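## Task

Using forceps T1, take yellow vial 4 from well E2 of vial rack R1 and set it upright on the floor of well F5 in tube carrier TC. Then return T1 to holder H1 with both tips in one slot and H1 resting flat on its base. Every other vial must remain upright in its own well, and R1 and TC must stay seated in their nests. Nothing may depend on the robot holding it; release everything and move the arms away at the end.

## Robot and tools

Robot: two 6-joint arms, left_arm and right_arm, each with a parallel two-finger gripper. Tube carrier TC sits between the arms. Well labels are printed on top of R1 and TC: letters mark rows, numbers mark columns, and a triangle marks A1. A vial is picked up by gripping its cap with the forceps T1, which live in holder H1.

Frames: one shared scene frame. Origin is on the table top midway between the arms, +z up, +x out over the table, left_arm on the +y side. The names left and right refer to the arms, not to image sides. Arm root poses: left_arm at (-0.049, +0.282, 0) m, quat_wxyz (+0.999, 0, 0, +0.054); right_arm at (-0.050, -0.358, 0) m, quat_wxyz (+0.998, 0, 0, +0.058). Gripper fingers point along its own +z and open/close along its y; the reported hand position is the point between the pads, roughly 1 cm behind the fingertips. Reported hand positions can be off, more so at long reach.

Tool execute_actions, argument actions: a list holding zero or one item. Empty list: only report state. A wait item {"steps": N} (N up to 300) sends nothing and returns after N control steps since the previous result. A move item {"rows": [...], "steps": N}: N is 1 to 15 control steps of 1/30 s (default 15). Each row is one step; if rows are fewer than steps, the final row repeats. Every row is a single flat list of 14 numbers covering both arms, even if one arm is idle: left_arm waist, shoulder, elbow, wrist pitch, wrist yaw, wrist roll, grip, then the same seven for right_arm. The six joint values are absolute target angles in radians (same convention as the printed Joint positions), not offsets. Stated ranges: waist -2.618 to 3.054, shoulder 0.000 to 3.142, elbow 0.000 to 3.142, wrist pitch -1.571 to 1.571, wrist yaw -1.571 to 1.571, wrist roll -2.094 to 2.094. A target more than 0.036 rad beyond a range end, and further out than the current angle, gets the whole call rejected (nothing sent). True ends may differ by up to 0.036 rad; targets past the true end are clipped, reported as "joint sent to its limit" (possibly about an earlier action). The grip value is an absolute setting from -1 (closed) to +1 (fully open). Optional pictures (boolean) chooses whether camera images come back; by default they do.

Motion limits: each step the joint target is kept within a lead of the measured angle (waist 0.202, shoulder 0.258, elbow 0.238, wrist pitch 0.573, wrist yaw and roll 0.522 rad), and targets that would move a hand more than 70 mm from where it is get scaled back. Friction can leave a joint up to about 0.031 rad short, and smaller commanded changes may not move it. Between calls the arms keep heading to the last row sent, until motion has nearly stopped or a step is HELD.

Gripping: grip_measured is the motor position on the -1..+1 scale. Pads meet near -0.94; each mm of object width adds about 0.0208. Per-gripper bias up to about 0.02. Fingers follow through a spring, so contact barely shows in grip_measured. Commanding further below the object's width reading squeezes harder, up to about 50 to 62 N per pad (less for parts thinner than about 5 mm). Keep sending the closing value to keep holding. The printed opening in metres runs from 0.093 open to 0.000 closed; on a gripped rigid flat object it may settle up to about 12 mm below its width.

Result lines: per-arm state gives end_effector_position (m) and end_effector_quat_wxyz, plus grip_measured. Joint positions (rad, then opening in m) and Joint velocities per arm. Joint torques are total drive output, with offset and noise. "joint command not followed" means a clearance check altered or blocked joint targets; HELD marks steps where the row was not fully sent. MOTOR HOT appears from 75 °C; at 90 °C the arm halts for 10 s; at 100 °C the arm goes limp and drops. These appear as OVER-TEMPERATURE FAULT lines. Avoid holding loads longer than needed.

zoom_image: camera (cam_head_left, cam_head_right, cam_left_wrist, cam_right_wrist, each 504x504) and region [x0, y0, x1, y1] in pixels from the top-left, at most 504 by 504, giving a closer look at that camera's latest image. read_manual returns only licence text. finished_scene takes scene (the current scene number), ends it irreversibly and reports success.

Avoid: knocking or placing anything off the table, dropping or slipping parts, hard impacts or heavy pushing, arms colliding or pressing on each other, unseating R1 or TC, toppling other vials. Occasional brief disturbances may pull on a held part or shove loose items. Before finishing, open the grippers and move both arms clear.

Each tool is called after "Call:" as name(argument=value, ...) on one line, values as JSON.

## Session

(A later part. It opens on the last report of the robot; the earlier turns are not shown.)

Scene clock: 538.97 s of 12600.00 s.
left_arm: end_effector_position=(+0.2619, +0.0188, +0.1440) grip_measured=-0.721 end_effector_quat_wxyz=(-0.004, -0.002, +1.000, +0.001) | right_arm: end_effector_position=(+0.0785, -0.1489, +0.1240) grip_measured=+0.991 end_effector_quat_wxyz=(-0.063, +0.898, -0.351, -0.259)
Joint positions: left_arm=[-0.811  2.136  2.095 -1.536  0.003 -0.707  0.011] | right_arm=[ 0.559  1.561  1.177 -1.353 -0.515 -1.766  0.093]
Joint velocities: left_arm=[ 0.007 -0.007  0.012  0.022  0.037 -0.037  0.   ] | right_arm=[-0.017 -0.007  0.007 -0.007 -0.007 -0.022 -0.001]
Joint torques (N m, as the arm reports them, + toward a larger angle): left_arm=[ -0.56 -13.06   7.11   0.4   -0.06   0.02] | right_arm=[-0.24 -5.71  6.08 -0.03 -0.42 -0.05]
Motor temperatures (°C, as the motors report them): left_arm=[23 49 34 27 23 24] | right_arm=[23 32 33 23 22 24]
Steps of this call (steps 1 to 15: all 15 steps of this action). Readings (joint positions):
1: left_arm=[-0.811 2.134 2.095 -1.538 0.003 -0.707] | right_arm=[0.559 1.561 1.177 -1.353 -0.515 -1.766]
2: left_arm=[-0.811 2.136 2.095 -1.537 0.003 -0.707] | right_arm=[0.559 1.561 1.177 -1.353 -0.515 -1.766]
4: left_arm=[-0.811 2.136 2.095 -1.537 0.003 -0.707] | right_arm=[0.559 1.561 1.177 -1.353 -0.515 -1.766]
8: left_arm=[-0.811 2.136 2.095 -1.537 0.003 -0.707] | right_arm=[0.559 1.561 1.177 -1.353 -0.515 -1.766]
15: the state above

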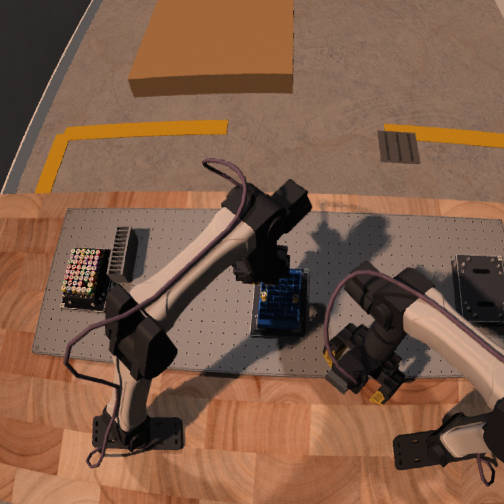

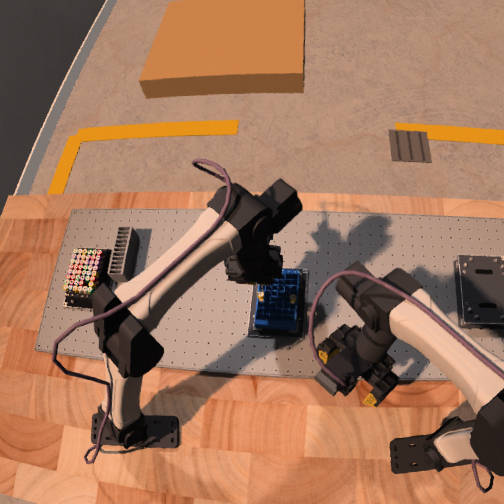

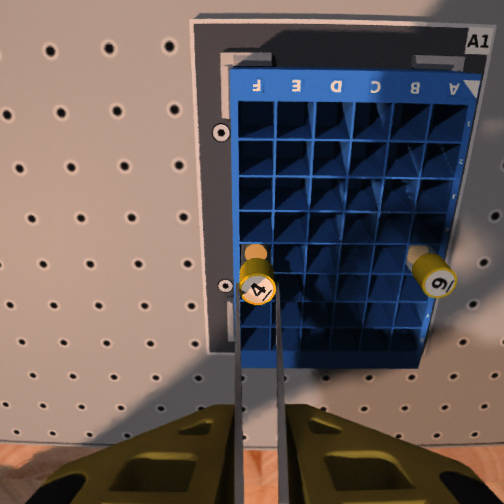

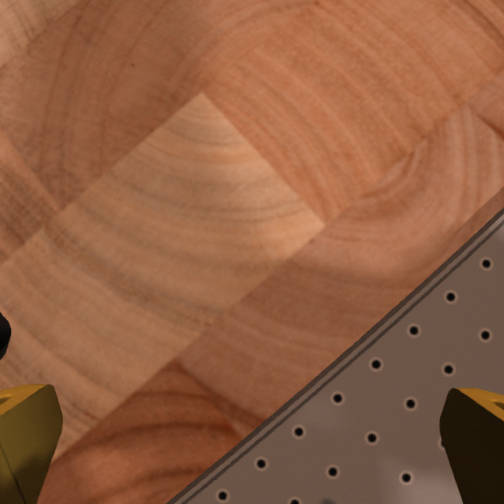

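Lift gently.

Call:
execute_actions(actions=[{"rows":[[-0.811,2.115,2.095,-1.536,0,-0.709,-0.72,0.559,1.561,1.177,-1.353,-0.515,-1.766,1],[-0.811,2.11,2.095,-1.536,0,-0.709,-0.72,0.559,1.561,1.177,-1.353,-0.515,-1.766,1],[-0.811,2.105,2.095,-1.536,0,-0.709,-0.72,0.559,1.561,1.177,-1.353,-0.515,-1.766,1],[-0.811,2.10,2.095,-1.536,0,-0.709,-0.72,0.559,1.561,1.177,-1.353,-0.515,-1.766,1],[-0.811,2.095,2.095,-1.536,0,-0.709,-0.72,0.559,1.561,1.177,-1.353,-0.515,-1.766,1],[-0.811,2.09,2.095,-1.536,0,-0.709,-0.72,0.559,1.561,1.177,-1.353,-0.515,-1.766,1],[-0.811,2.085,2.095,-1.536,0,-0.709,-0.72,0.559,1.561,1.177,-1.353,-0.515,-1.766,1],[-0.811,2.08,2.095,-1.536,0,-0.709,-0.72,0.559,1.561,1.177,-1.353,-0.515,-1.766,1],[-0.811,2.075,2.095,-1.536,0,-0.709,-0.72,0.559,1.561,1.177,-1.353,-0.515,-1.766,1]],"steps":15}])

Scene clock: 543.47 s of 12600.00 s.
left_arm: end_effector_position=(+0.2604, +0.0200, +0.1623) grip_measured=-0.721 end_effector_quat_wxyz=(+0.014, -0.002, +1.000, -0.015) | right_arm: end_effector_position=(+0.0785, -0.1489, +0.1240) grip_measured=+0.991 end_effector_quat_wxyz=(-0.063, +0.898, -0.351, -0.259)
Joint positions: left_arm=[-0.811  2.089  2.095 -1.536  0.003 -0.707  0.011] | right_arm=[ 0.559  1.561  1.177 -1.353 -0.515 -1.766  0.093]
Joint velocities: left_arm=[ 0.007 -0.027 -0.007 -0.051 -0.007  0.037  0.   ] | right_arm=[ 0.007 -0.007 -0.012 -0.007 -0.007  0.022  0.001]
Joint torques (N m, as the arm reports them, + toward a larger angle): left_arm=[ -0.49 -13.63   7.23   0.43  -0.03   0.01] | right_arm=[-0.22 -5.54  6.03 -0.08 -0.36  0.06]
Motor temperatures (°C, as the motors report them): left_arm=[23 49 34 27 23 24] | right_arm=[23 32 33 23 22 24]
Steps of this call (steps 1 to 15: the robot went on to your last target; steps 16 to 90: nothing new was sent; then 1.00 s passed at rest; steps 91 to 105: all 15 steps of this action). Readings (joint positions):
91: left_arm=[-0.811 2.136 2.095 -1.536 0.003 -0.707] | right_arm=[0.559 1.561 1.177 -1.353 -0.515 -1.766]
92: left_arm=[-0.811 2.136 2.095 -1.536 0.003 -0.707] | right_arm=[0.559 1.561 1.177 -1.353 -0.515 -1.766]
94: left_arm=[-0.811 2.134 2.095 -1.536 0.003 -0.707] | right_arm=[0.559 1.561 1.177 -1.353 -0.515 -1.766]
98: left_arm=[-0.811 2.116 2.095 -1.536 0.003 -0.707] | right_arm=[0.559 1.561 1.177 -1.353 -0.515 -1.766]
105: the state above

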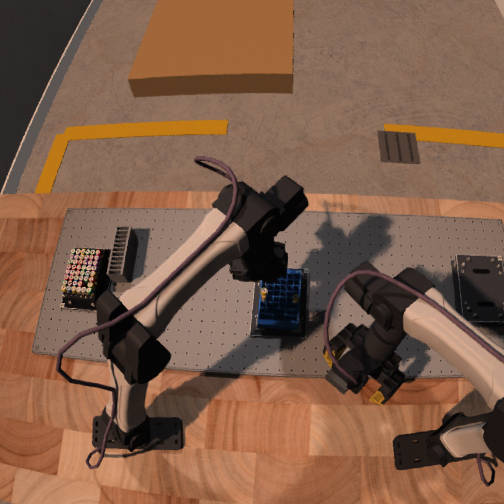

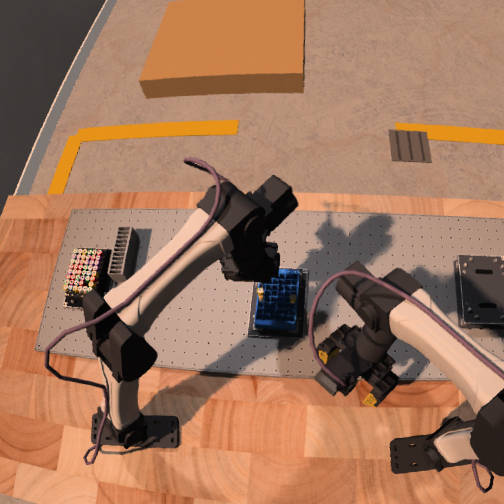

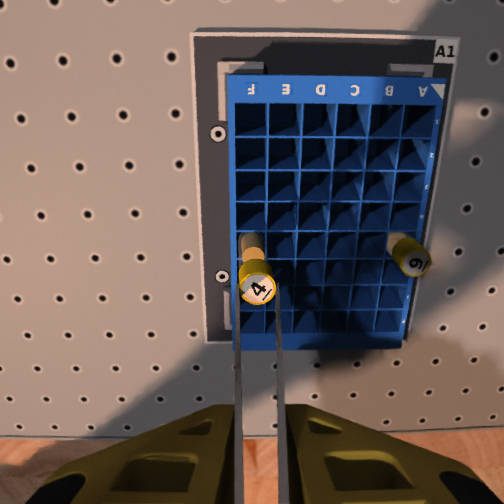

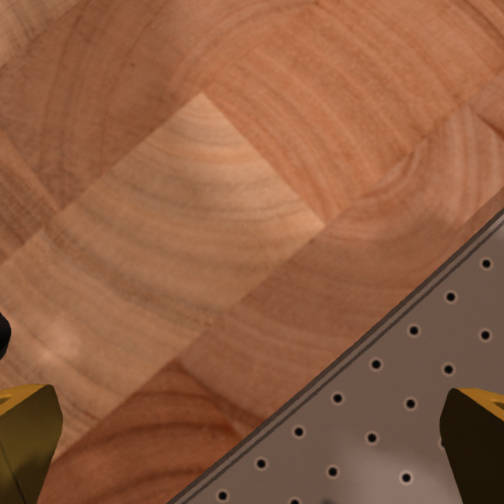

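Call:
execute_actions(actions=[{"rows":[[-0.811,2.10,2.095,-1.536,0,-0.709,-0.72,0.559,1.561,1.177,-1.353,-0.515,-1.766,1],[-0.811,2.105,2.095,-1.536,0,-0.709,-0.72,0.559,1.561,1.177,-1.353,-0.515,-1.766,1],[-0.811,2.11,2.095,-1.536,0,-0.709,-0.72,0.559,1.561,1.177,-1.353,-0.515,-1.766,1],[-0.811,2.115,2.095,-1.536,0,-0.709,-0.72,0.559,1.561,1.177,-1.353,-0.515,-1.766,1],[-0.811,2.12,2.095,-1.536,0,-0.709,-0.72,0.559,1.561,1.177,-1.353,-0.515,-1.766,1],[-0.811,2.125,2.095,-1.536,0,-0.709,-0.72,0.559,1.561,1.177,-1.353,-0.515,-1.766,1],[-0.811,2.13,2.095,-1.536,0,-0.709,-0.72,0.559,1.561,1.177,-1.353,-0.515,-1.766,1],[-0.811,2.136,2.095,-1.536,0,-0.709,-0.72,0.559,1.561,1.177,-1.353,-0.515,-1.766,1]],"steps":15}], pictures=false)

Call:
execute_actions(actions=[{"rows":[[-0.798,2.136,2.095,-1.515,0,-0.709,-0.72,0.559,1.561,1.177,-1.353,-0.515,-1.766,1],[-0.795,2.136,2.095,-1.51,0,-0.709,-0.72,0.559,1.561,1.177,-1.353,-0.515,-1.766,1],[-0.792,2.136,2.095,-1.505,0,-0.709,-0.72,0.559,1.561,1.177,-1.353,-0.515,-1.766,1],[-0.789,2.136,2.095,-1.50,0,-0.709,-0.72,0.559,1.561,1.177,-1.353,-0.515,-1.766,1],[-0.786,2.136,2.095,-1.495,0,-0.709,-0.72,0.559,1.561,1.177,-1.353,-0.515,-1.766,1]],"steps":15}])

Call:
zoom_image(camera="cam_left_wrist", region=[190, 200, 350, 360])

Scene clock: 551.70 s of 12600.00 s.
left_arm: end_effector_position=(+0.2619, +0.0188, +0.1437) grip_measured=-0.721 end_effector_quat_wxyz=(-0.004, -0.002, +1.000, +0.001) | right_arm: end_effector_position=(+0.0785, -0.1489, +0.1240) grip_measured=+0.991 end_effector_quat_wxyz=(-0.063, +0.898, -0.351, -0.259)
Joint positions: left_arm=[-0.811  2.137  2.095 -1.536  0.003 -0.707  0.011] | right_arm=[ 0.559  1.561  1.177 -1.353 -0.515 -1.766  0.093]
Joint velocities: left_arm=[-0.012  0.002 -0.022 -0.007 -0.081 -0.066 -0.001] | right_arm=[ 0.002 -0.007  0.007 -0.037  0.022  0.066  0.   ]
Joint torques (N m, as the arm reports them, + toward a larger angle): left_arm=[ -0.66 -13.15   7.32   0.27  -0.03  -0.01] | right_arm=[-0.09 -5.38  6.06 -0.09 -0.39 -0.01]
Motor temperatures (°C, as the motors report them): left_arm=[23 50 34 27 23 24] | right_arm=[23 32 33 23 22 24]
Steps of this call (steps 1 to 15: the robot went on to your last target; steps 16 to 90: nothing new was sent; then 4.73 s passed at rest; steps 91 to 105: all 15 steps of this action). Readings (joint positions):
91: left_arm=[-0.811 2.089 2.095 -1.536 0.003 -0.707] | right_arm=[0.559 1.561 1.177 -1.353 -0.515 -1.766]
92: left_arm=[-0.811 2.089 2.095 -1.536 0.003 -0.707] | right_arm=[0.559 1.561 1.177 -1.353 -0.515 -1.766]
94: left_arm=[-0.811 2.093 2.095 -1.536 0.003 -0.707] | right_arm=[0.559 1.561 1.177 -1.353 -0.515 -1.766]
98: left_arm=[-0.811 2.115 2.095 -1.536 0.003 -0.707] | right_arm=[0.559 1.561 1.177 -1.353 -0.515 -1.766]
105: the state above

Scene clock: 552.20 s of 12600.00 s.
left_arm: end_effector_position=(+0.2713, +0.0204, +0.1437) grip_measured=-0.721 end_effector_quat_wxyz=(+0.006, -0.011, +1.000, -0.007) | right_arm: end_effector_position=(+0.0785, -0.1489, +0.1240) grip_measured=+0.991 end_effector_quat_wxyz=(-0.063, +0.898, -0.351, -0.259)
Joint positions: left_arm=[-0.793  2.137  2.095 -1.511  0.003 -0.707  0.011] | right_arm=[ 0.559  1.561  1.177 -1.353 -0.515 -1.766  0.093]
Joint velocities: left_arm=[-0.022  0.007  0.002  0.037 -0.022 -0.007 -0.   ] | right_arm=[ 0.002 -0.007 -0.027  0.066 -0.022  0.051  0.   ]
Joint torques (N m, as the arm reports them, + toward a larger angle): left_arm=[ -0.09 -13.16   7.26   0.49  -0.07  -0.06] | right_arm=[-0.31 -5.59  6.16 -0.08 -0.44  0.03]
Motor temperatures (°C, as the motors report them): left_arm=[23 50 34 27 23 24] | right_arm=[23 32 33 23 22 24]
Steps of this call (steps 1 to 15: all 15 steps of this action). Readings (joint positions):
1: left_arm=[-0.811 2.137 2.095 -1.536 0.003 -0.707] | right_arm=[0.559 1.561 1.177 -1.353 -0.515 -1.766]
2: left_arm=[-0.810 2.137 2.095 -1.535 0.003 -0.707] | right_arm=[0.559 1.561 1.177 -1.353 -0.515 -1.766]
4: left_arm=[-0.807 2.137 2.095 -1.529 0.003 -0.707] | right_arm=[0.559 1.561 1.177 -1.353 -0.515 -1.766]
8: left_arm=[-0.796 2.137 2.095 -1.517 0.003 -0.707] | right_arm=[0.559 1.561 1.177 -1.353 -0.515 -1.766]
15: the state above

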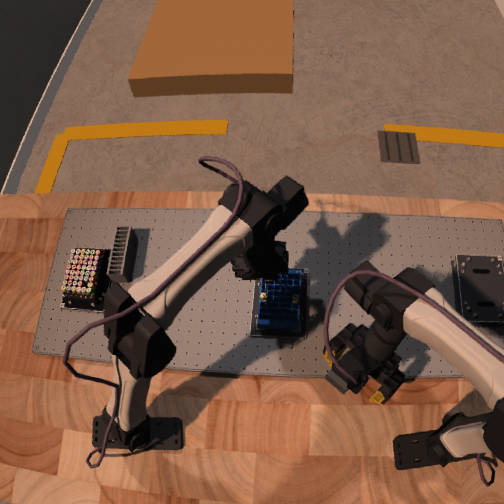

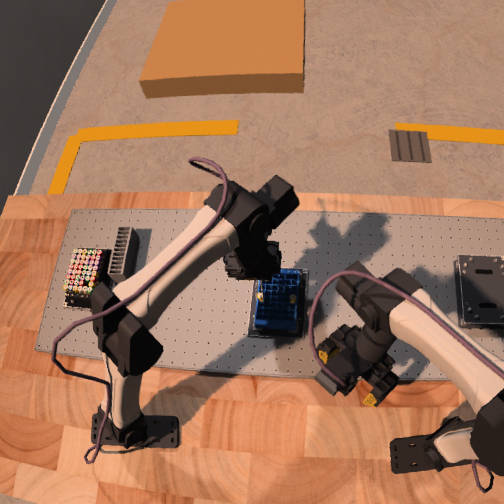

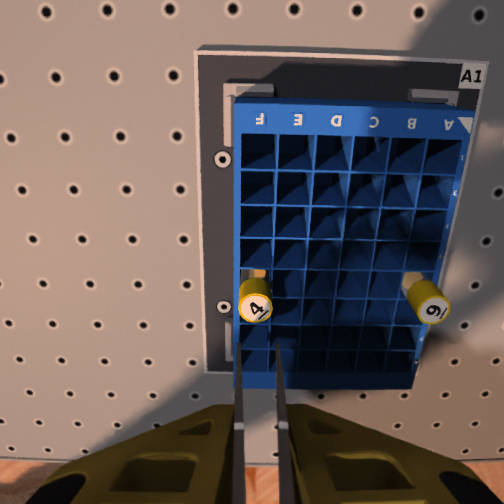

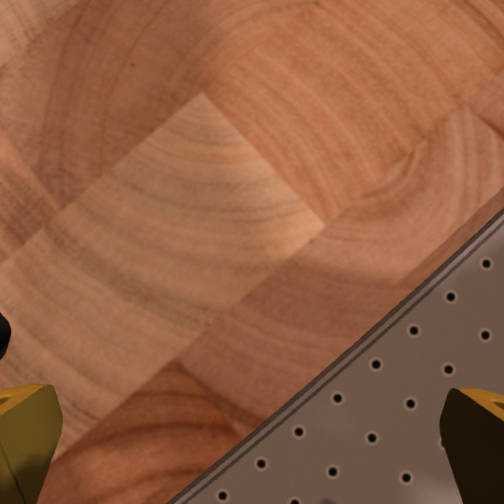

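Region (190, 200, 350, 360) of cam_left_wrist's 504x504 image, scaled by 3.150, with more detail than that image has.

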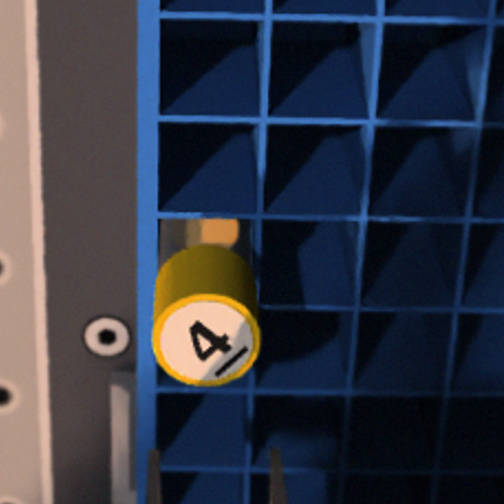

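The forceps pivoted free; grip it firmly now and lift.

Call:
execute_actions(actions=[{"rows":[[-0.793,2.137,2.095,-1.511,0,-0.709,-0.82,0.559,1.561,1.177,-1.353,-0.515,-1.766,1],[-0.793,2.137,2.095,-1.511,0,-0.709,-0.82,0.559,1.561,1.177,-1.353,-0.515,-1.766,1],[-0.793,2.137,2.095,-1.511,0,-0.709,-0.82,0.559,1.561,1.177,-1.353,-0.515,-1.766,1],[-0.793,2.137,2.095,-1.511,0,-0.709,-0.82,0.559,1.561,1.177,-1.353,-0.515,-1.766,1],[-0.793,2.11,2.095,-1.511,0,-0.709,-0.82,0.559,1.561,1.177,-1.353,-0.515,-1.766,1],[-0.793,2.10,2.095,-1.511,0,-0.709,-0.82,0.559,1.561,1.177,-1.353,-0.515,-1.766,1],[-0.793,2.09,2.095,-1.511,0,-0.709,-0.82,0.559,1.561,1.177,-1.353,-0.515,-1.766,1],[-0.793,2.08,2.095,-1.511,0,-0.709,-0.82,0.559,1.561,1.177,-1.353,-0.515,-1.766,1],[-0.793,2.07,2.095,-1.511,0,-0.709,-0.82,0.559,1.561,1.177,-1.353,-0.515,-1.766,1],[-0.793,2.06,2.095,-1.511,0,-0.709,-0.82,0.559,1.561,1.177,-1.353,-0.515,-1.766,1],[-0.793,2.05,2.095,-1.511,0,-0.709,-0.82,0.559,1.561,1.177,-1.353,-0.515,-1.766,1],[-0.793,2.04,2.095,-1.511,0,-0.709,-0.82,0.559,1.561,1.177,-1.353,-0.515,-1.766,1],[-0.793,2.03,2.095,-1.511,0,-0.709,-0.82,0.559,1.561,1.177,-1.353,-0.515,-1.766,1],[-0.793,2.02,2.095,-1.511,0,-0.709,-0.82,0.559,1.561,1.177,-1.353,-0.515,-1.766,1]],"steps":15}])

Scene clock: 559.30 s of 12600.00 s.
left_arm: end_effector_position=(+0.2683, +0.0228, +0.1787) grip_measured=-0.819 end_effector_quat_wxyz=(+0.041, -0.011, +0.998, -0.036) | right_arm: end_effector_position=(+0.0785, -0.1489, +0.1240) grip_measured=+0.991 end_effector_quat_wxyz=(-0.063, +0.898, -0.351, -0.259)
Joint positions: left_arm=[-0.793  2.048  2.095 -1.509  0.003 -0.707  0.006] | right_arm=[ 0.559  1.561  1.177 -1.353 -0.515 -1.766  0.093]
Joint velocities: left_arm=[-0.002 -0.325  0.022 -0.066 -0.037 -0.007 -0.002] | right_arm=[ 0.012  0.002  0.002 -0.037  0.007  0.022  0.   ]
Joint torques (N m, as the arm reports them, + toward a larger angle): left_arm=[ -0.48 -12.7    7.36   0.5   -0.06  -0.04] | right_arm=[-0.08 -5.64  6.13 -0.09 -0.39 -0.03]
Motor temperatures (°C, as the motors report them): left_arm=[23 51 34 27 23 24] | right_arm=[23 32 33 23 22 24]
Steps of this call (steps 1 to 15: the robot went on to your last target; steps 16 to 90: nothing new was sent; then 3.60 s passed at rest; steps 91 to 105: all 15 steps of this action). Readings (joint positions):
91: left_arm=[-0.793 2.137 2.095 -1.509 0.003 -0.707] | right_arm=[0.559 1.561 1.177 -1.353 -0.515 -1.766]
92: left_arm=[-0.793 2.137 2.095 -1.509 0.003 -0.707] | right_arm=[0.559 1.561 1.177 -1.353 -0.515 -1.766]
94: left_arm=[-0.793 2.137 2.095 -1.509 0.003 -0.707] | right_arm=[0.559 1.561 1.177 -1.353 -0.515 -1.766]
98: left_arm=[-0.793 2.128 2.095 -1.509 0.003 -0.707] | right_arm=[0.559 1.561 1.177 -1.353 -0.515 -1.766]
105: the state above

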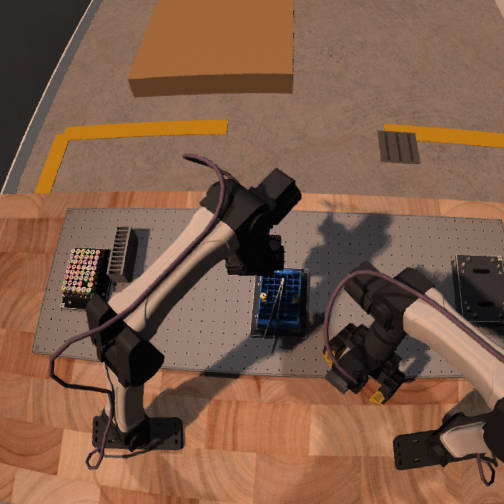

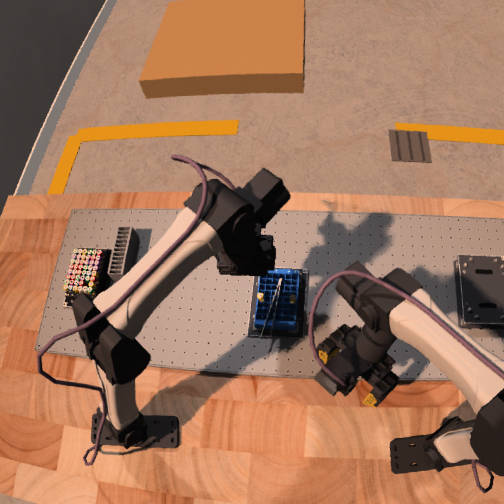

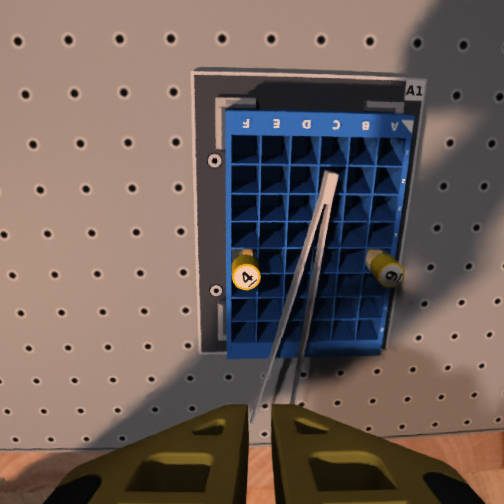

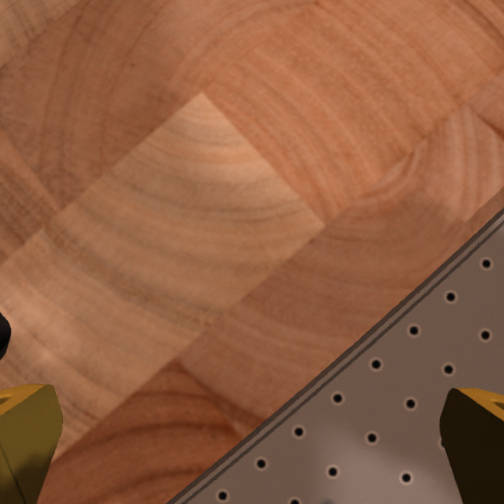

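Call:
execute_actions(actions=[{"rows":[[-0.80,2.05,2.12,-1.50,0,-0.69,-0.5,0.559,1.561,1.177,-1.353,-0.515,-1.766,1],[-0.81,2.075,2.13,-1.49,0,-0.67,-0.5,0.559,1.561,1.177,-1.353,-0.515,-1.766,1],[-0.82,2.10,2.14,-1.48,0,-0.65,-0.5,0.559,1.561,1.177,-1.353,-0.515,-1.766,1],[-0.83,2.125,2.15,-1.47,0,-0.63,-0.5,0.559,1.561,1.177,-1.353,-0.515,-1.766,1],[-0.84,2.15,2.16,-1.46,0,-0.61,-0.5,0.559,1.561,1.177,-1.353,-0.515,-1.766,1],[-0.85,2.175,2.17,-1.45,0,-0.59,-0.5,0.559,1.561,1.177,-1.353,-0.515,-1.766,1],[-0.86,2.20,2.18,-1.44,0,-0.57,-0.5,0.559,1.561,1.177,-1.353,-0.515,-1.766,1],[-0.866,2.225,2.19,-1.437,0,-0.55,-0.5,0.559,1.561,1.177,-1.353,-0.515,-1.766,1],[-0.866,2.25,2.19,-1.437,0,-0.53,-0.5,0.559,1.561,1.177,-1.353,-0.515,-1.766,1],[-0.866,2.27,2.19,-1.437,0,-0.515,-0.5,0.559,1.561,1.177,-1.353,-0.515,-1.766,1],[-0.866,2.285,2.19,-1.437,0,-0.515,-0.5,0.559,1.561,1.177,-1.353,-0.515,-1.766,1]],"steps":15}], pictures=false)

Call:
execute_actions(actions=[{"steps":12}])

Scene clock: 568.30 s of 12600.00 s.
left_arm: end_effector_position=(+0.2741, -0.0231, +0.0911) grip_measured=-0.501 end_effector_quat_wxyz=(-0.009, +0.106, +0.994, +0.005) | right_arm: end_effector_position=(+0.0785, -0.1489, +0.1240) grip_measured=+0.991 end_effector_quat_wxyz=(-0.063, +0.898, -0.351, -0.259)
Joint positions: left_arm=[-0.866  2.311  2.171 -1.45   0.002 -0.544  0.021] | right_arm=[ 0.559  1.561  1.177 -1.353 -0.515 -1.766  0.093]
Joint velocities: left_arm=[ 0.002  0.154  0.002 -0.022 -0.007  0.139 -0.   ] | right_arm=[-0.002 -0.022  0.007 -0.022 -0.007  0.051  0.001]
Joint torques (N m, as the arm reports them, + toward a larger angle): left_arm=[ -0.65 -17.66   9.17   0.37  -0.02   0.06] | right_arm=[-0.28 -5.51  6.19 -0.1  -0.39 -0.07]
Motor temperatures (°C, as the motors report them): left_arm=[23 51 34 27 23 24] | right_arm=[23 32 33 23 22 24]
Steps of this call (steps 1 to 30: the robot went on to your last target; steps 31 to 90: nothing new was sent; then 5.50 s passed at rest; steps 91 to 105: all 15 steps of this action). Readings (joint positions):
91: left_arm=[-0.793 2.025 2.095 -1.509 0.003 -0.706] | right_arm=[0.559 1.561 1.177 -1.353 -0.515 -1.766]
92: left_arm=[-0.794 2.031 2.100 -1.510 0.003 -0.701] | right_arm=[0.559 1.561 1.177 -1.353 -0.515 -1.766]
94: left_arm=[-0.801 2.058 2.121 -1.507 0.003 -0.683] | right_arm=[0.559 1.561 1.177 -1.353 -0.515 -1.766]
98: left_arm=[-0.838 2.158 2.161 -1.479 0.002 -0.625] | right_arm=[0.559 1.561 1.177 -1.353 -0.515 -1.766]
105: the state above

Scene clock: 568.70 s of 12600.00 s.
left_arm: end_effector_position=(+0.2743, -0.0234, +0.0945) grip_measured=-0.501 end_effector_quat_wxyz=(-0.005, +0.116, +0.993, +0.003) | right_arm: end_effector_position=(+0.0785, -0.1489, +0.1240) grip_measured=+0.991 end_effector_quat_wxyz=(-0.063, +0.898, -0.351, -0.259)
Joint positions: left_arm=[-0.866  2.303  2.171 -1.45   0.002 -0.524  0.021] | right_arm=[ 0.559  1.561  1.177 -1.353 -0.515 -1.766  0.093]
Joint velocities: left_arm=[ 0.002 -0.022  0.012 -0.095 -0.022  0.022 -0.001] | right_arm=[ 0.012 -0.012 -0.007 -0.022  0.007 -0.022 -0.   ]
Joint torques (N m, as the arm reports them, + toward a larger angle): left_arm=[ -0.55 -16.1    9.14   0.39  -0.05   0.15] | right_arm=[-0.12 -5.54  6.02 -0.11 -0.4  -0.05]
Motor temperatures (°C, as the motors report them): left_arm=[23 51 34 27 23 24] | right_arm=[23 32 33 23 22 24]
Steps of this call (steps 1 to 12: the robot went on to your last target). Readings (joint positions):
1: left_arm=[-0.866 2.314 2.171 -1.450 0.002 -0.540] | right_arm=[0.559 1.561 1.177 -1.353 -0.515 -1.766]
2: left_arm=[-0.866 2.314 2.171 -1.450 0.002 -0.536] | right_arm=[0.559 1.561 1.177 -1.353 -0.515 -1.766]
4: left_arm=[-0.866 2.309 2.171 -1.450 0.002 -0.531] | right_arm=[0.559 1.561 1.177 -1.353 -0.515 -1.766]
8: left_arm=[-0.866 2.303 2.171 -1.450 0.002 -0.526] | right_arm=[0.559 1.561 1.177 -1.353 -0.515 -1.766]
12: the state above

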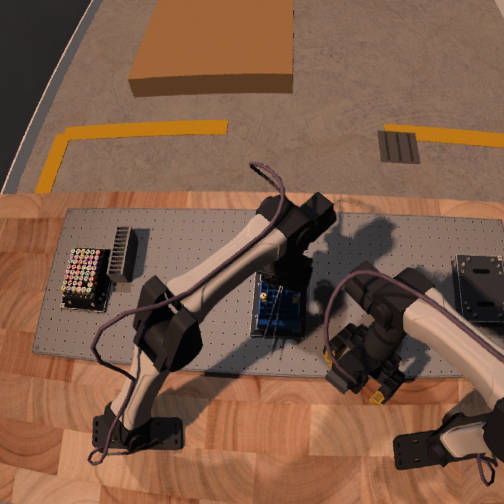

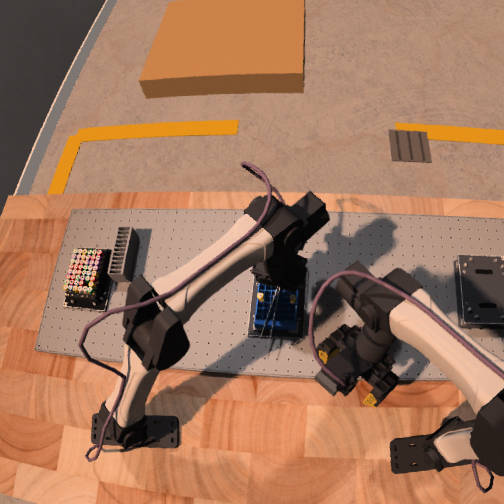

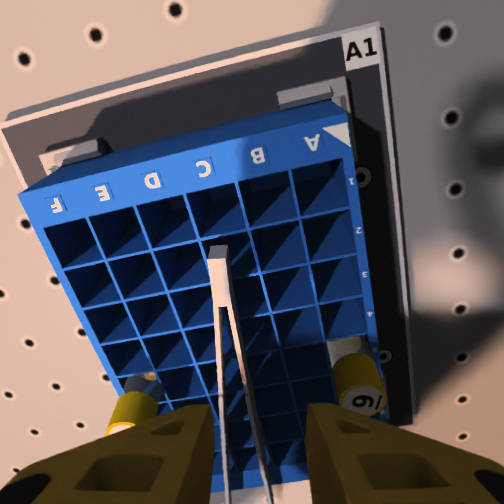

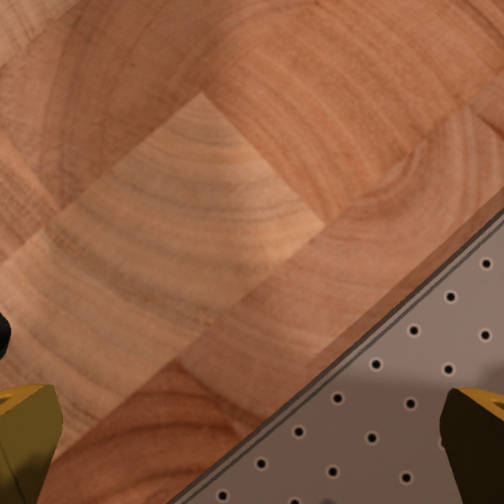

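Call:
execute_actions(actions=[{"rows":[[-0.85,2.29,2.171,-1.43,0,-0.56,-0.5,0.559,1.561,1.177,-1.353,-0.515,-1.766,1],[-0.842,2.28,2.16,-1.42,0,-0.60,-0.5,0.559,1.561,1.177,-1.353,-0.515,-1.766,1],[-0.842,2.27,2.14,-1.405,0,-0.62,-0.5,0.559,1.561,1.177,-1.353,-0.515,-1.766,1],[-0.842,2.26,2.12,-1.39,0,-0.62,-0.5,0.559,1.561,1.177,-1.353,-0.515,-1.766,1],[-0.842,2.25,2.10,-1.375,0,-0.62,-0.5,0.559,1.561,1.177,-1.353,-0.515,-1.766,1],[-0.842,2.242,2.08,-1.36,0,-0.62,-0.5,0.559,1.561,1.177,-1.353,-0.515,-1.766,1],[-0.842,2.242,2.06,-1.345,0,-0.62,-0.5,0.559,1.561,1.177,-1.353,-0.515,-1.766,1],[-0.842,2.242,2.04,-1.33,0,-0.62,-0.5,0.559,1.561,1.177,-1.353,-0.515,-1.766,1],[-0.842,2.242,2.02,-1.315,0,-0.62,-0.5,0.559,1.561,1.177,-1.353,-0.515,-1.766,1],[-0.842,2.242,2.0,-1.30,0,-0.62,-0.5,0.559,1.561,1.177,-1.353,-0.515,-1.766,1],[-0.842,2.242,1.985,-1.297,0,-0.62,-0.5,0.559,1.561,1.177,-1.353,-0.515,-1.766,1]],"steps":15}], pictures=false)

Call:
execute_actions(actions=[{"steps":12}])

Scene clock: 575.53 s of 12600.00 s.
left_arm: end_effector_position=(+0.2716, -0.0105, +0.0724) grip_measured=-0.501 end_effector_quat_wxyz=(-0.008, +0.066, +0.998, +0.005) | right_arm: end_effector_position=(+0.0785, -0.1489, +0.1240) grip_measured=+0.991 end_effector_quat_wxyz=(-0.063, +0.898, -0.351, -0.259)
Joint positions: left_arm=[-0.849  2.251  1.996 -1.334  0.002 -0.609  0.021] | right_arm=[ 0.559  1.561  1.177 -1.353 -0.515 -1.766  0.093]
Joint velocities: left_arm=[ 0.007  0.002 -0.042  0.037  0.007 -0.037  0.001] | right_arm=[ 0.002 -0.022 -0.007 -0.037 -0.022 -0.081 -0.001]
Joint torques (N m, as the arm reports them, + toward a larger angle): left_arm=[ -0.06 -14.76   6.74   0.51  -0.03  -0.07] | right_arm=[-0.25 -5.59  6.07 -0.05 -0.41 -0.03]
Motor temperatures (°C, as the motors report them): left_arm=[23 53 35 27 23 24] | right_arm=[23 32 33 23 22 24]
Steps of this call (steps 1 to 30: the robot went on to your last target; steps 31 to 90: nothing new was sent; then 3.33 s passed at rest; steps 91 to 105: all 15 steps of this action). Readings (joint positions):
91: left_arm=[-0.865 2.303 2.171 -1.449 0.002 -0.527] | right_arm=[0.559 1.561 1.177 -1.353 -0.515 -1.766]
92: left_arm=[-0.864 2.303 2.171 -1.447 0.002 -0.538] | right_arm=[0.559 1.561 1.177 -1.353 -0.515 -1.766]
94: left_arm=[-0.859 2.296 2.158 -1.432 0.002 -0.564] | right_arm=[0.559 1.561 1.177 -1.353 -0.515 -1.766]
98: left_arm=[-0.849 2.263 2.089 -1.391 0.002 -0.593] | right_arm=[0.559 1.561 1.177 -1.353 -0.515 -1.766]
105: the state above

Scene clock: 575.93 s of 12600.00 s.
left_arm: end_effector_position=(+0.2754, -0.0140, +0.0723) grip_measured=-0.501 end_effector_quat_wxyz=(+0.001, +0.064, +0.998, -0.002) | right_arm: end_effector_position=(+0.0785, -0.1489, +0.1240) grip_measured=+0.991 end_effector_quat_wxyz=(-0.063, +0.898, -0.351, -0.259)
Joint positions: left_arm=[-0.849  2.251  1.996 -1.312  0.002 -0.613  0.021] | right_arm=[ 0.559  1.561  1.177 -1.353 -0.515 -1.766  0.093]
Joint velocities: left_arm=[-0.002 -0.017 -0.007  0.037  0.037 -0.037 -0.001] | right_arm=[ 0.002 -0.002  0.007 -0.081  0.007  0.022 -0.001]
Joint torques (N m, as the arm reports them, + toward a larger angle): left_arm=[ -0.09 -15.03   6.39   0.46  -0.06  -0.02] | right_arm=[-0.25 -5.42  6.02 -0.08 -0.41 -0.03]
Motor temperatures (°C, as the motors report them): left_arm=[23 53 35 27 23 24] | right_arm=[23 32 33 23 22 24]
Steps of this call (steps 1 to 12: the robot went on to your last target). Readings (joint positions):
1: left_arm=[-0.849 2.251 1.996 -1.331 0.002 -0.610] | right_arm=[0.559 1.561 1.177 -1.353 -0.515 -1.766]
2: left_arm=[-0.849 2.251 1.996 -1.327 0.002 -0.610] | right_arm=[0.559 1.561 1.177 -1.353 -0.515 -1.766]
4: left_arm=[-0.849 2.251 1.996 -1.320 0.002 -0.611] | right_arm=[0.559 1.561 1.177 -1.353 -0.515 -1.766]
8: left_arm=[-0.849 2.251 1.996 -1.314 0.002 -0.612] | right_arm=[0.559 1.561 1.177 -1.353 -0.515 -1.766]
12: the state above

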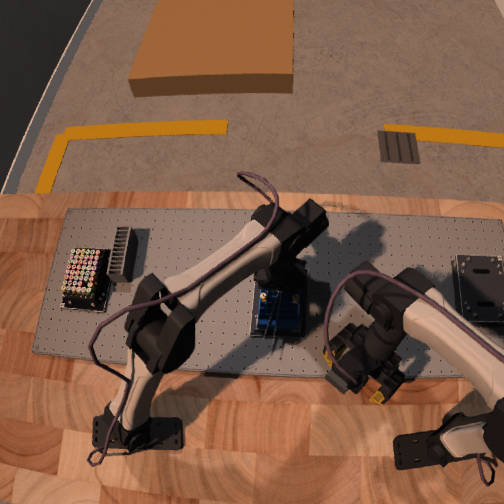

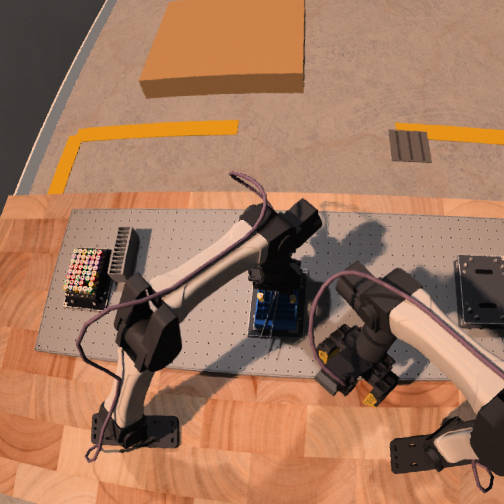

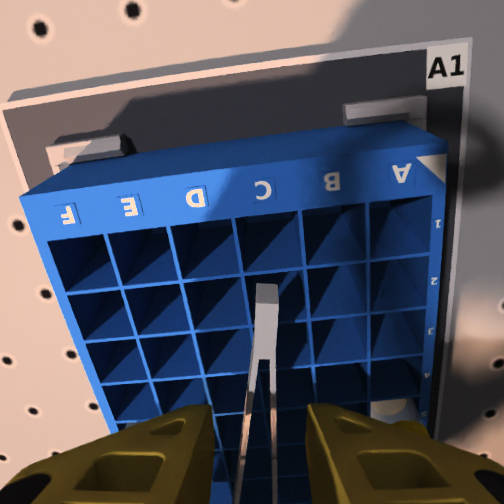

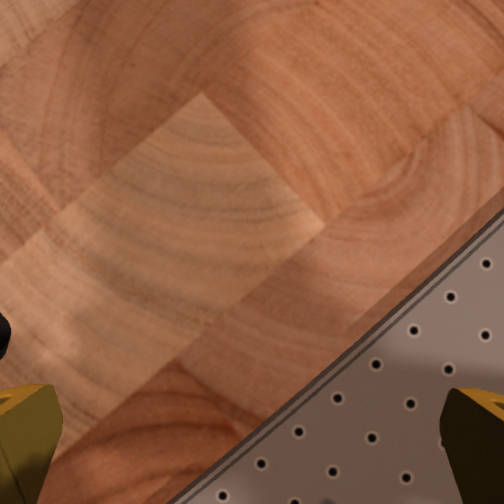

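Call:
execute_actions(actions=[{"rows":[[-0.849,2.251,1.98,-1.29,0,-0.613,-0.65,0.559,1.561,1.177,-1.353,-0.515,-1.766,1],[-0.849,2.251,1.97,-1.28,0,-0.613,-0.65,0.559,1.561,1.177,-1.353,-0.515,-1.766,1],[-0.849,2.251,1.96,-1.27,0,-0.613,-0.65,0.559,1.561,1.177,-1.353,-0.515,-1.766,1],[-0.849,2.251,1.95,-1.26,0,-0.613,-0.65,0.559,1.561,1.177,-1.353,-0.515,-1.766,1],[-0.849,2.251,1.94,-1.25,0,-0.613,-0.65,0.559,1.561,1.177,-1.353,-0.515,-1.766,1],[-0.849,2.251,1.93,-1.246,0,-0.613,-0.65,0.559,1.561,1.177,-1.353,-0.515,-1.766,1]],"steps":15}])

Scene clock: 579.50 s of 12600.00 s.
left_arm: end_effector_position=(+0.2741, -0.0128, +0.0589) grip_measured=-0.649 end_effector_quat_wxyz=(-0.001, +0.063, +0.998, -0.000) | right_arm: end_effector_position=(+0.0785, -0.1489, +0.1240) grip_measured=+0.991 end_effector_quat_wxyz=(-0.063, +0.898, -0.351, -0.259)
Joint positions: left_arm=[-0.849  2.251  1.942 -1.264  0.002 -0.613  0.014] | right_arm=[ 0.559  1.561  1.177 -1.353 -0.515 -1.766  0.093]
Joint velocities: left_arm=[-0.012 -0.007 -0.002  0.051 -0.051 -0.022 -0.   ] | right_arm=[-0.012 -0.002  0.007  0.051 -0.022  0.007 -0.001]
Joint torques (N m, as the arm reports them, + toward a larger angle): left_arm=[ -0.56 -14.13   6.32   0.41  -0.02   0.03] | right_arm=[-0.19 -5.59  5.94 -0.14 -0.39 -0.11]
Motor temperatures (°C, as the motors report them): left_arm=[23 53 34 27 23 24] | right_arm=[23 32 33 23 22 24]
Steps of this call (steps 1 to 30: the robot went on to your last target; steps 31 to 90: nothing new was sent; then 0.07 s passed at rest; steps 91 to 105: all 15 steps of this action). Readings (joint positions):
91: left_arm=[-0.849 2.251 1.996 -1.311 0.002 -0.613] | right_arm=[0.559 1.561 1.177 -1.353 -0.515 -1.766]
92: left_arm=[-0.849 2.251 1.994 -1.308 0.002 -0.613] | right_arm=[0.559 1.561 1.177 -1.353 -0.515 -1.766]
94: left_arm=[-0.849 2.251 1.984 -1.296 0.002 -0.613] | right_arm=[0.559 1.561 1.177 -1.353 -0.515 -1.766]
98: left_arm=[-0.849 2.251 1.948 -1.275 0.002 -0.613] | right_arm=[0.559 1.561 1.177 -1.353 -0.515 -1.766]
105: the state above

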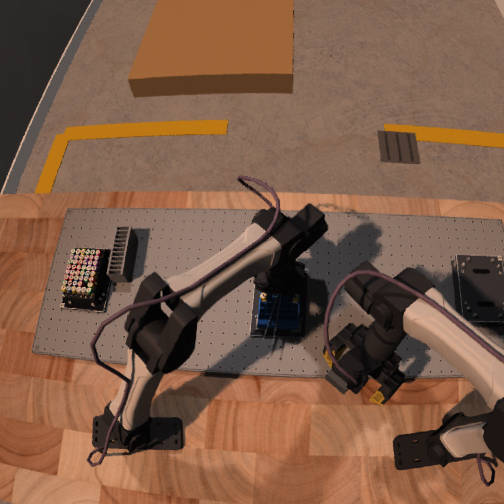

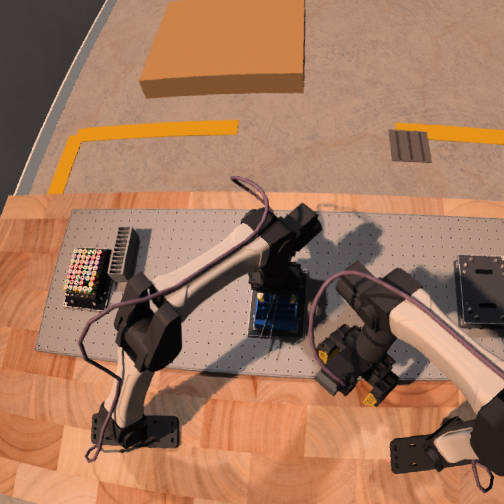

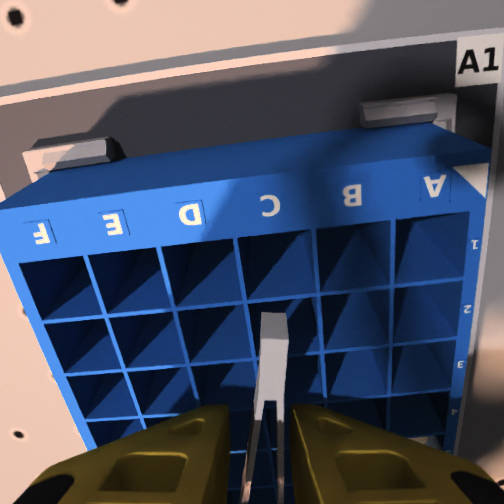

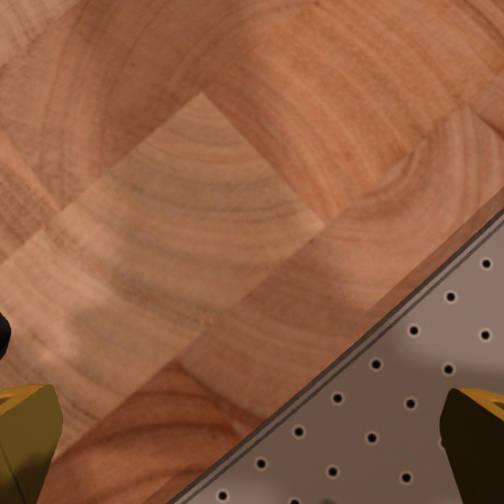

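Call:
execute_actions(actions=[{"rows":[[-0.849,2.251,1.912,-1.232,0,-0.613,-0.65,0.559,1.561,1.177,-1.353,-0.515,-1.766,1],[-0.849,2.251,1.912,-1.232,0,-0.613,-0.65,0.559,1.561,1.177,-1.353,-0.515,-1.766,1],[-0.849,2.251,1.912,-1.232,0,-0.613,-0.65,0.559,1.561,1.177,-1.353,-0.515,-1.766,1],[-0.849,2.251,1.912,-1.232,0,-0.613,-0.65,0.559,1.561,1.177,-1.353,-0.515,-1.766,1],[-0.849,2.251,1.912,-1.232,0,-0.613,-0.65,0.559,1.561,1.177,-1.353,-0.515,-1.766,1],[-0.849,2.251,1.912,-1.232,0,-0.613,-0.65,0.559,1.561,1.177,-1.353,-0.515,-1.766,1],[-0.849,2.251,1.912,-1.232,0,-0.613,-0.65,0.559,1.561,1.177,-1.353,-0.515,-1.766,1],[-0.849,2.251,1.912,-1.232,0,-0.613,-0.65,0.559,1.561,1.177,-1.353,-0.515,-1.766,1],[-0.849,2.251,1.912,-1.232,0,-0.613,-0.75,0.559,1.561,1.177,-1.353,-0.515,-1.766,1],[-0.849,2.251,1.912,-1.232,0,-0.613,-0.85,0.559,1.561,1.177,-1.353,-0.515,-1.766,1],[-0.849,2.251,1.912,-1.232,0,-0.613,-0.95,0.559,1.561,1.177,-1.353,-0.515,-1.766,1],[-0.849,2.251,1.912,-1.232,0,-0.613,-1,0.559,1.561,1.177,-1.353,-0.515,-1.766,1]],"steps":15}], pictures=false)

Call:
execute_actions(actions=[{"rows":[[-0.849,2.23,1.93,-1.24,0,-0.613,-1,0.559,1.561,1.177,-1.353,-0.515,-1.766,1],[-0.849,2.215,1.93,-1.25,0,-0.613,-1,0.559,1.561,1.177,-1.353,-0.515,-1.766,1],[-0.849,2.20,1.93,-1.26,0,-0.613,-1,0.559,1.561,1.177,-1.353,-0.515,-1.766,1],[-0.849,2.185,1.93,-1.27,0,-0.613,-1,0.559,1.561,1.177,-1.353,-0.515,-1.766,1],[-0.849,2.17,1.93,-1.28,0,-0.613,-1,0.559,1.561,1.177,-1.353,-0.515,-1.766,1],[-0.849,2.155,1.93,-1.29,0,-0.613,-1,0.559,1.561,1.177,-1.353,-0.515,-1.766,1],[-0.849,2.14,1.93,-1.30,0,-0.613,-1,0.559,1.561,1.177,-1.353,-0.515,-1.766,1],[-0.849,2.125,1.93,-1.31,0,-0.613,-1,0.559,1.561,1.177,-1.353,-0.515,-1.766,1],[-0.849,2.11,1.93,-1.32,0,-0.613,-1,0.559,1.561,1.177,-1.353,-0.515,-1.766,1],[-0.849,2.095,1.93,-1.33,0,-0.613,-1,0.559,1.561,1.177,-1.353,-0.515,-1.766,1],[-0.849,2.08,1.93,-1.34,0,-0.613,-1,0.559,1.561,1.177,-1.353,-0.515,-1.766,1],[-0.849,2.065,1.93,-1.35,0,-0.613,-1,0.559,1.561,1.177,-1.353,-0.515,-1.766,1],[-0.849,2.05,1.93,-1.36,0,-0.613,-1,0.559,1.561,1.177,-1.353,-0.515,-1.766,1]],"steps":15}])

Scene clock: 588.60 s of 12600.00 s.
left_arm: end_effector_position=(+0.2752, -0.0139, +0.0570) grip_measured=-0.968 end_effector_quat_wxyz=(+0.001, +0.063, +0.998, -0.002) | right_arm: end_effector_position=(+0.0785, -0.1489, +0.1240) grip_measured=+0.991 end_effector_quat_wxyz=(-0.063, +0.898, -0.351, -0.259)
Joint positions: left_arm=[-0.849  2.251  1.935 -1.25   0.002 -0.613  0.   ] | right_arm=[ 0.559  1.561  1.177 -1.353 -0.515 -1.766  0.093]
Joint velocities: left_arm=[ 0.002  0.007 -0.007  0.066 -0.022  0.007  0.   ] | right_arm=[ 0.002 -0.007  0.007  0.007 -0.022  0.051 -0.001]
Joint torques (N m, as the arm reports them, + toward a larger angle): left_arm=[ -0.62 -14.16   5.51   0.49  -0.01   0.03] | right_arm=[-0.11 -5.52  6.04 -0.06 -0.41  0.  ]
Motor temperatures (°C, as the motors report them): left_arm=[23 54 34 27 23 24] | right_arm=[23 32 34 23 22 24]
Steps of this call (steps 1 to 15: the robot went on to your last target; steps 16 to 90: nothing new was sent; then 5.60 s passed at rest; steps 91 to 105: all 15 steps of this action). Readings (joint positions):
91: left_arm=[-0.849 2.251 1.940 -1.258 0.002 -0.613] | right_arm=[0.559 1.561 1.177 -1.353 -0.515 -1.766]
92: left_arm=[-0.849 2.251 1.937 -1.255 0.002 -0.613] | right_arm=[0.559 1.561 1.177 -1.353 -0.515 -1.766]
94: left_arm=[-0.849 2.251 1.935 -1.252 0.002 -0.613] | right_arm=[0.559 1.561 1.177 -1.353 -0.515 -1.766]
98: left_arm=[-0.849 2.251 1.935 -1.252 0.002 -0.613] | right_arm=[0.559 1.561 1.177 -1.353 -0.515 -1.766]
105: the state above

Scene clock: 589.10 s of 12600.00 s.
left_arm: end_effector_position=(+0.2648, -0.0043, +0.1330) grip_measured=-0.968 end_effector_quat_wxyz=(+0.046, +0.063, +0.996, -0.038) | right_arm: end_effector_position=(+0.0785, -0.1489, +0.1240) grip_measured=+0.991 end_effector_quat_wxyz=(-0.063, +0.898, -0.351, -0.259)
Joint positions: left_arm=[-0.849  2.065  1.935 -1.322  0.002 -0.613  0.   ] | right_arm=[ 0.559  1.561  1.177 -1.353 -0.515 -1.766  0.093]
Joint velocities: left_arm=[-0.002 -0.33  -0.002 -0.168 -0.037 -0.051  0.   ] | right_arm=[-0.007 -0.007  0.002  0.007  0.051 -0.066  0.001]
Joint torques (N m, as the arm reports them, + toward a larger angle): left_arm=[ -0.46 -12.15   7.24   0.43  -0.02   0.05] | right_arm=[-0.22 -5.54  6.2  -0.09 -0.37  0.01]
Motor temperatures (°C, as the motors report them): left_arm=[23 54 34 27 23 24] | right_arm=[23 32 34 23 22 24]
Steps of this call (steps 1 to 15: all 15 steps of this action). Readings (joint positions):
1: left_arm=[-0.849 2.250 1.935 -1.250 0.002 -0.613] | right_arm=[0.559 1.561 1.177 -1.353 -0.515 -1.766]
2: left_arm=[-0.849 2.248 1.935 -1.250 0.002 -0.613] | right_arm=[0.559 1.561 1.177 -1.353 -0.515 -1.766]
4: left_arm=[-0.849 2.238 1.935 -1.250 0.002 -0.613] | right_arm=[0.559 1.561 1.177 -1.353 -0.515 -1.766]
8: left_arm=[-0.849 2.187 1.935 -1.268 0.002 -0.613] | right_arm=[0.559 1.561 1.177 -1.353 -0.515 -1.766]
15: the state above

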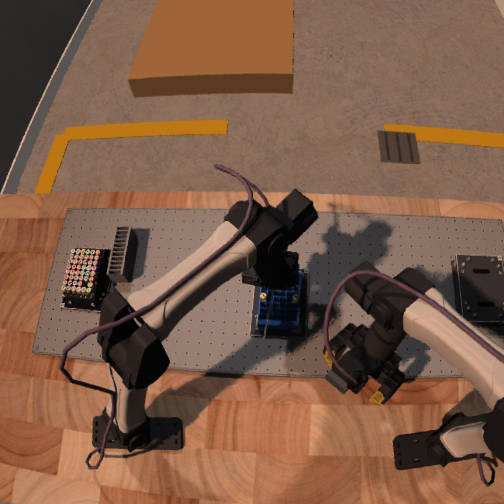

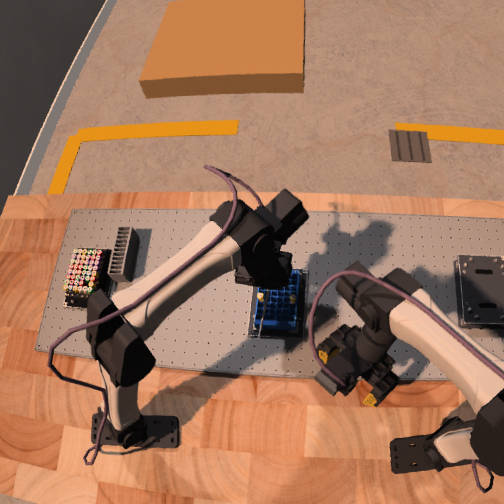

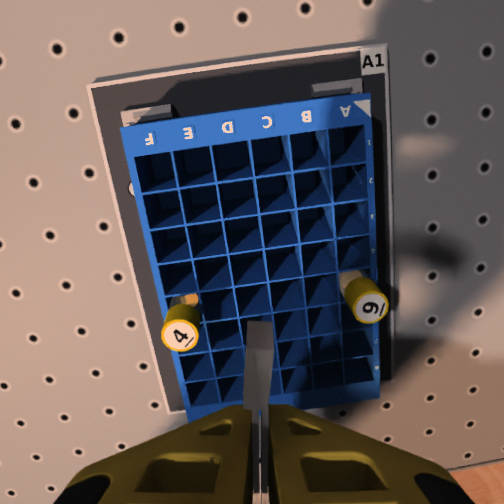

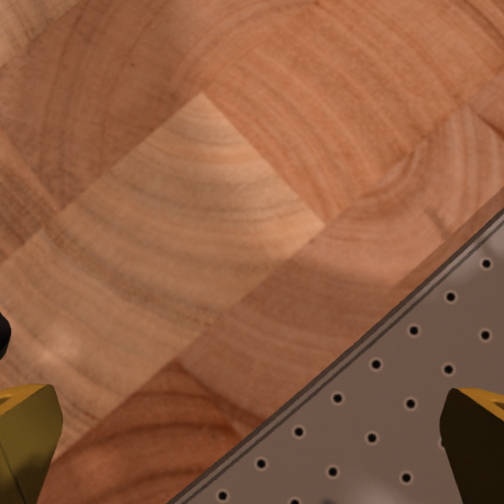

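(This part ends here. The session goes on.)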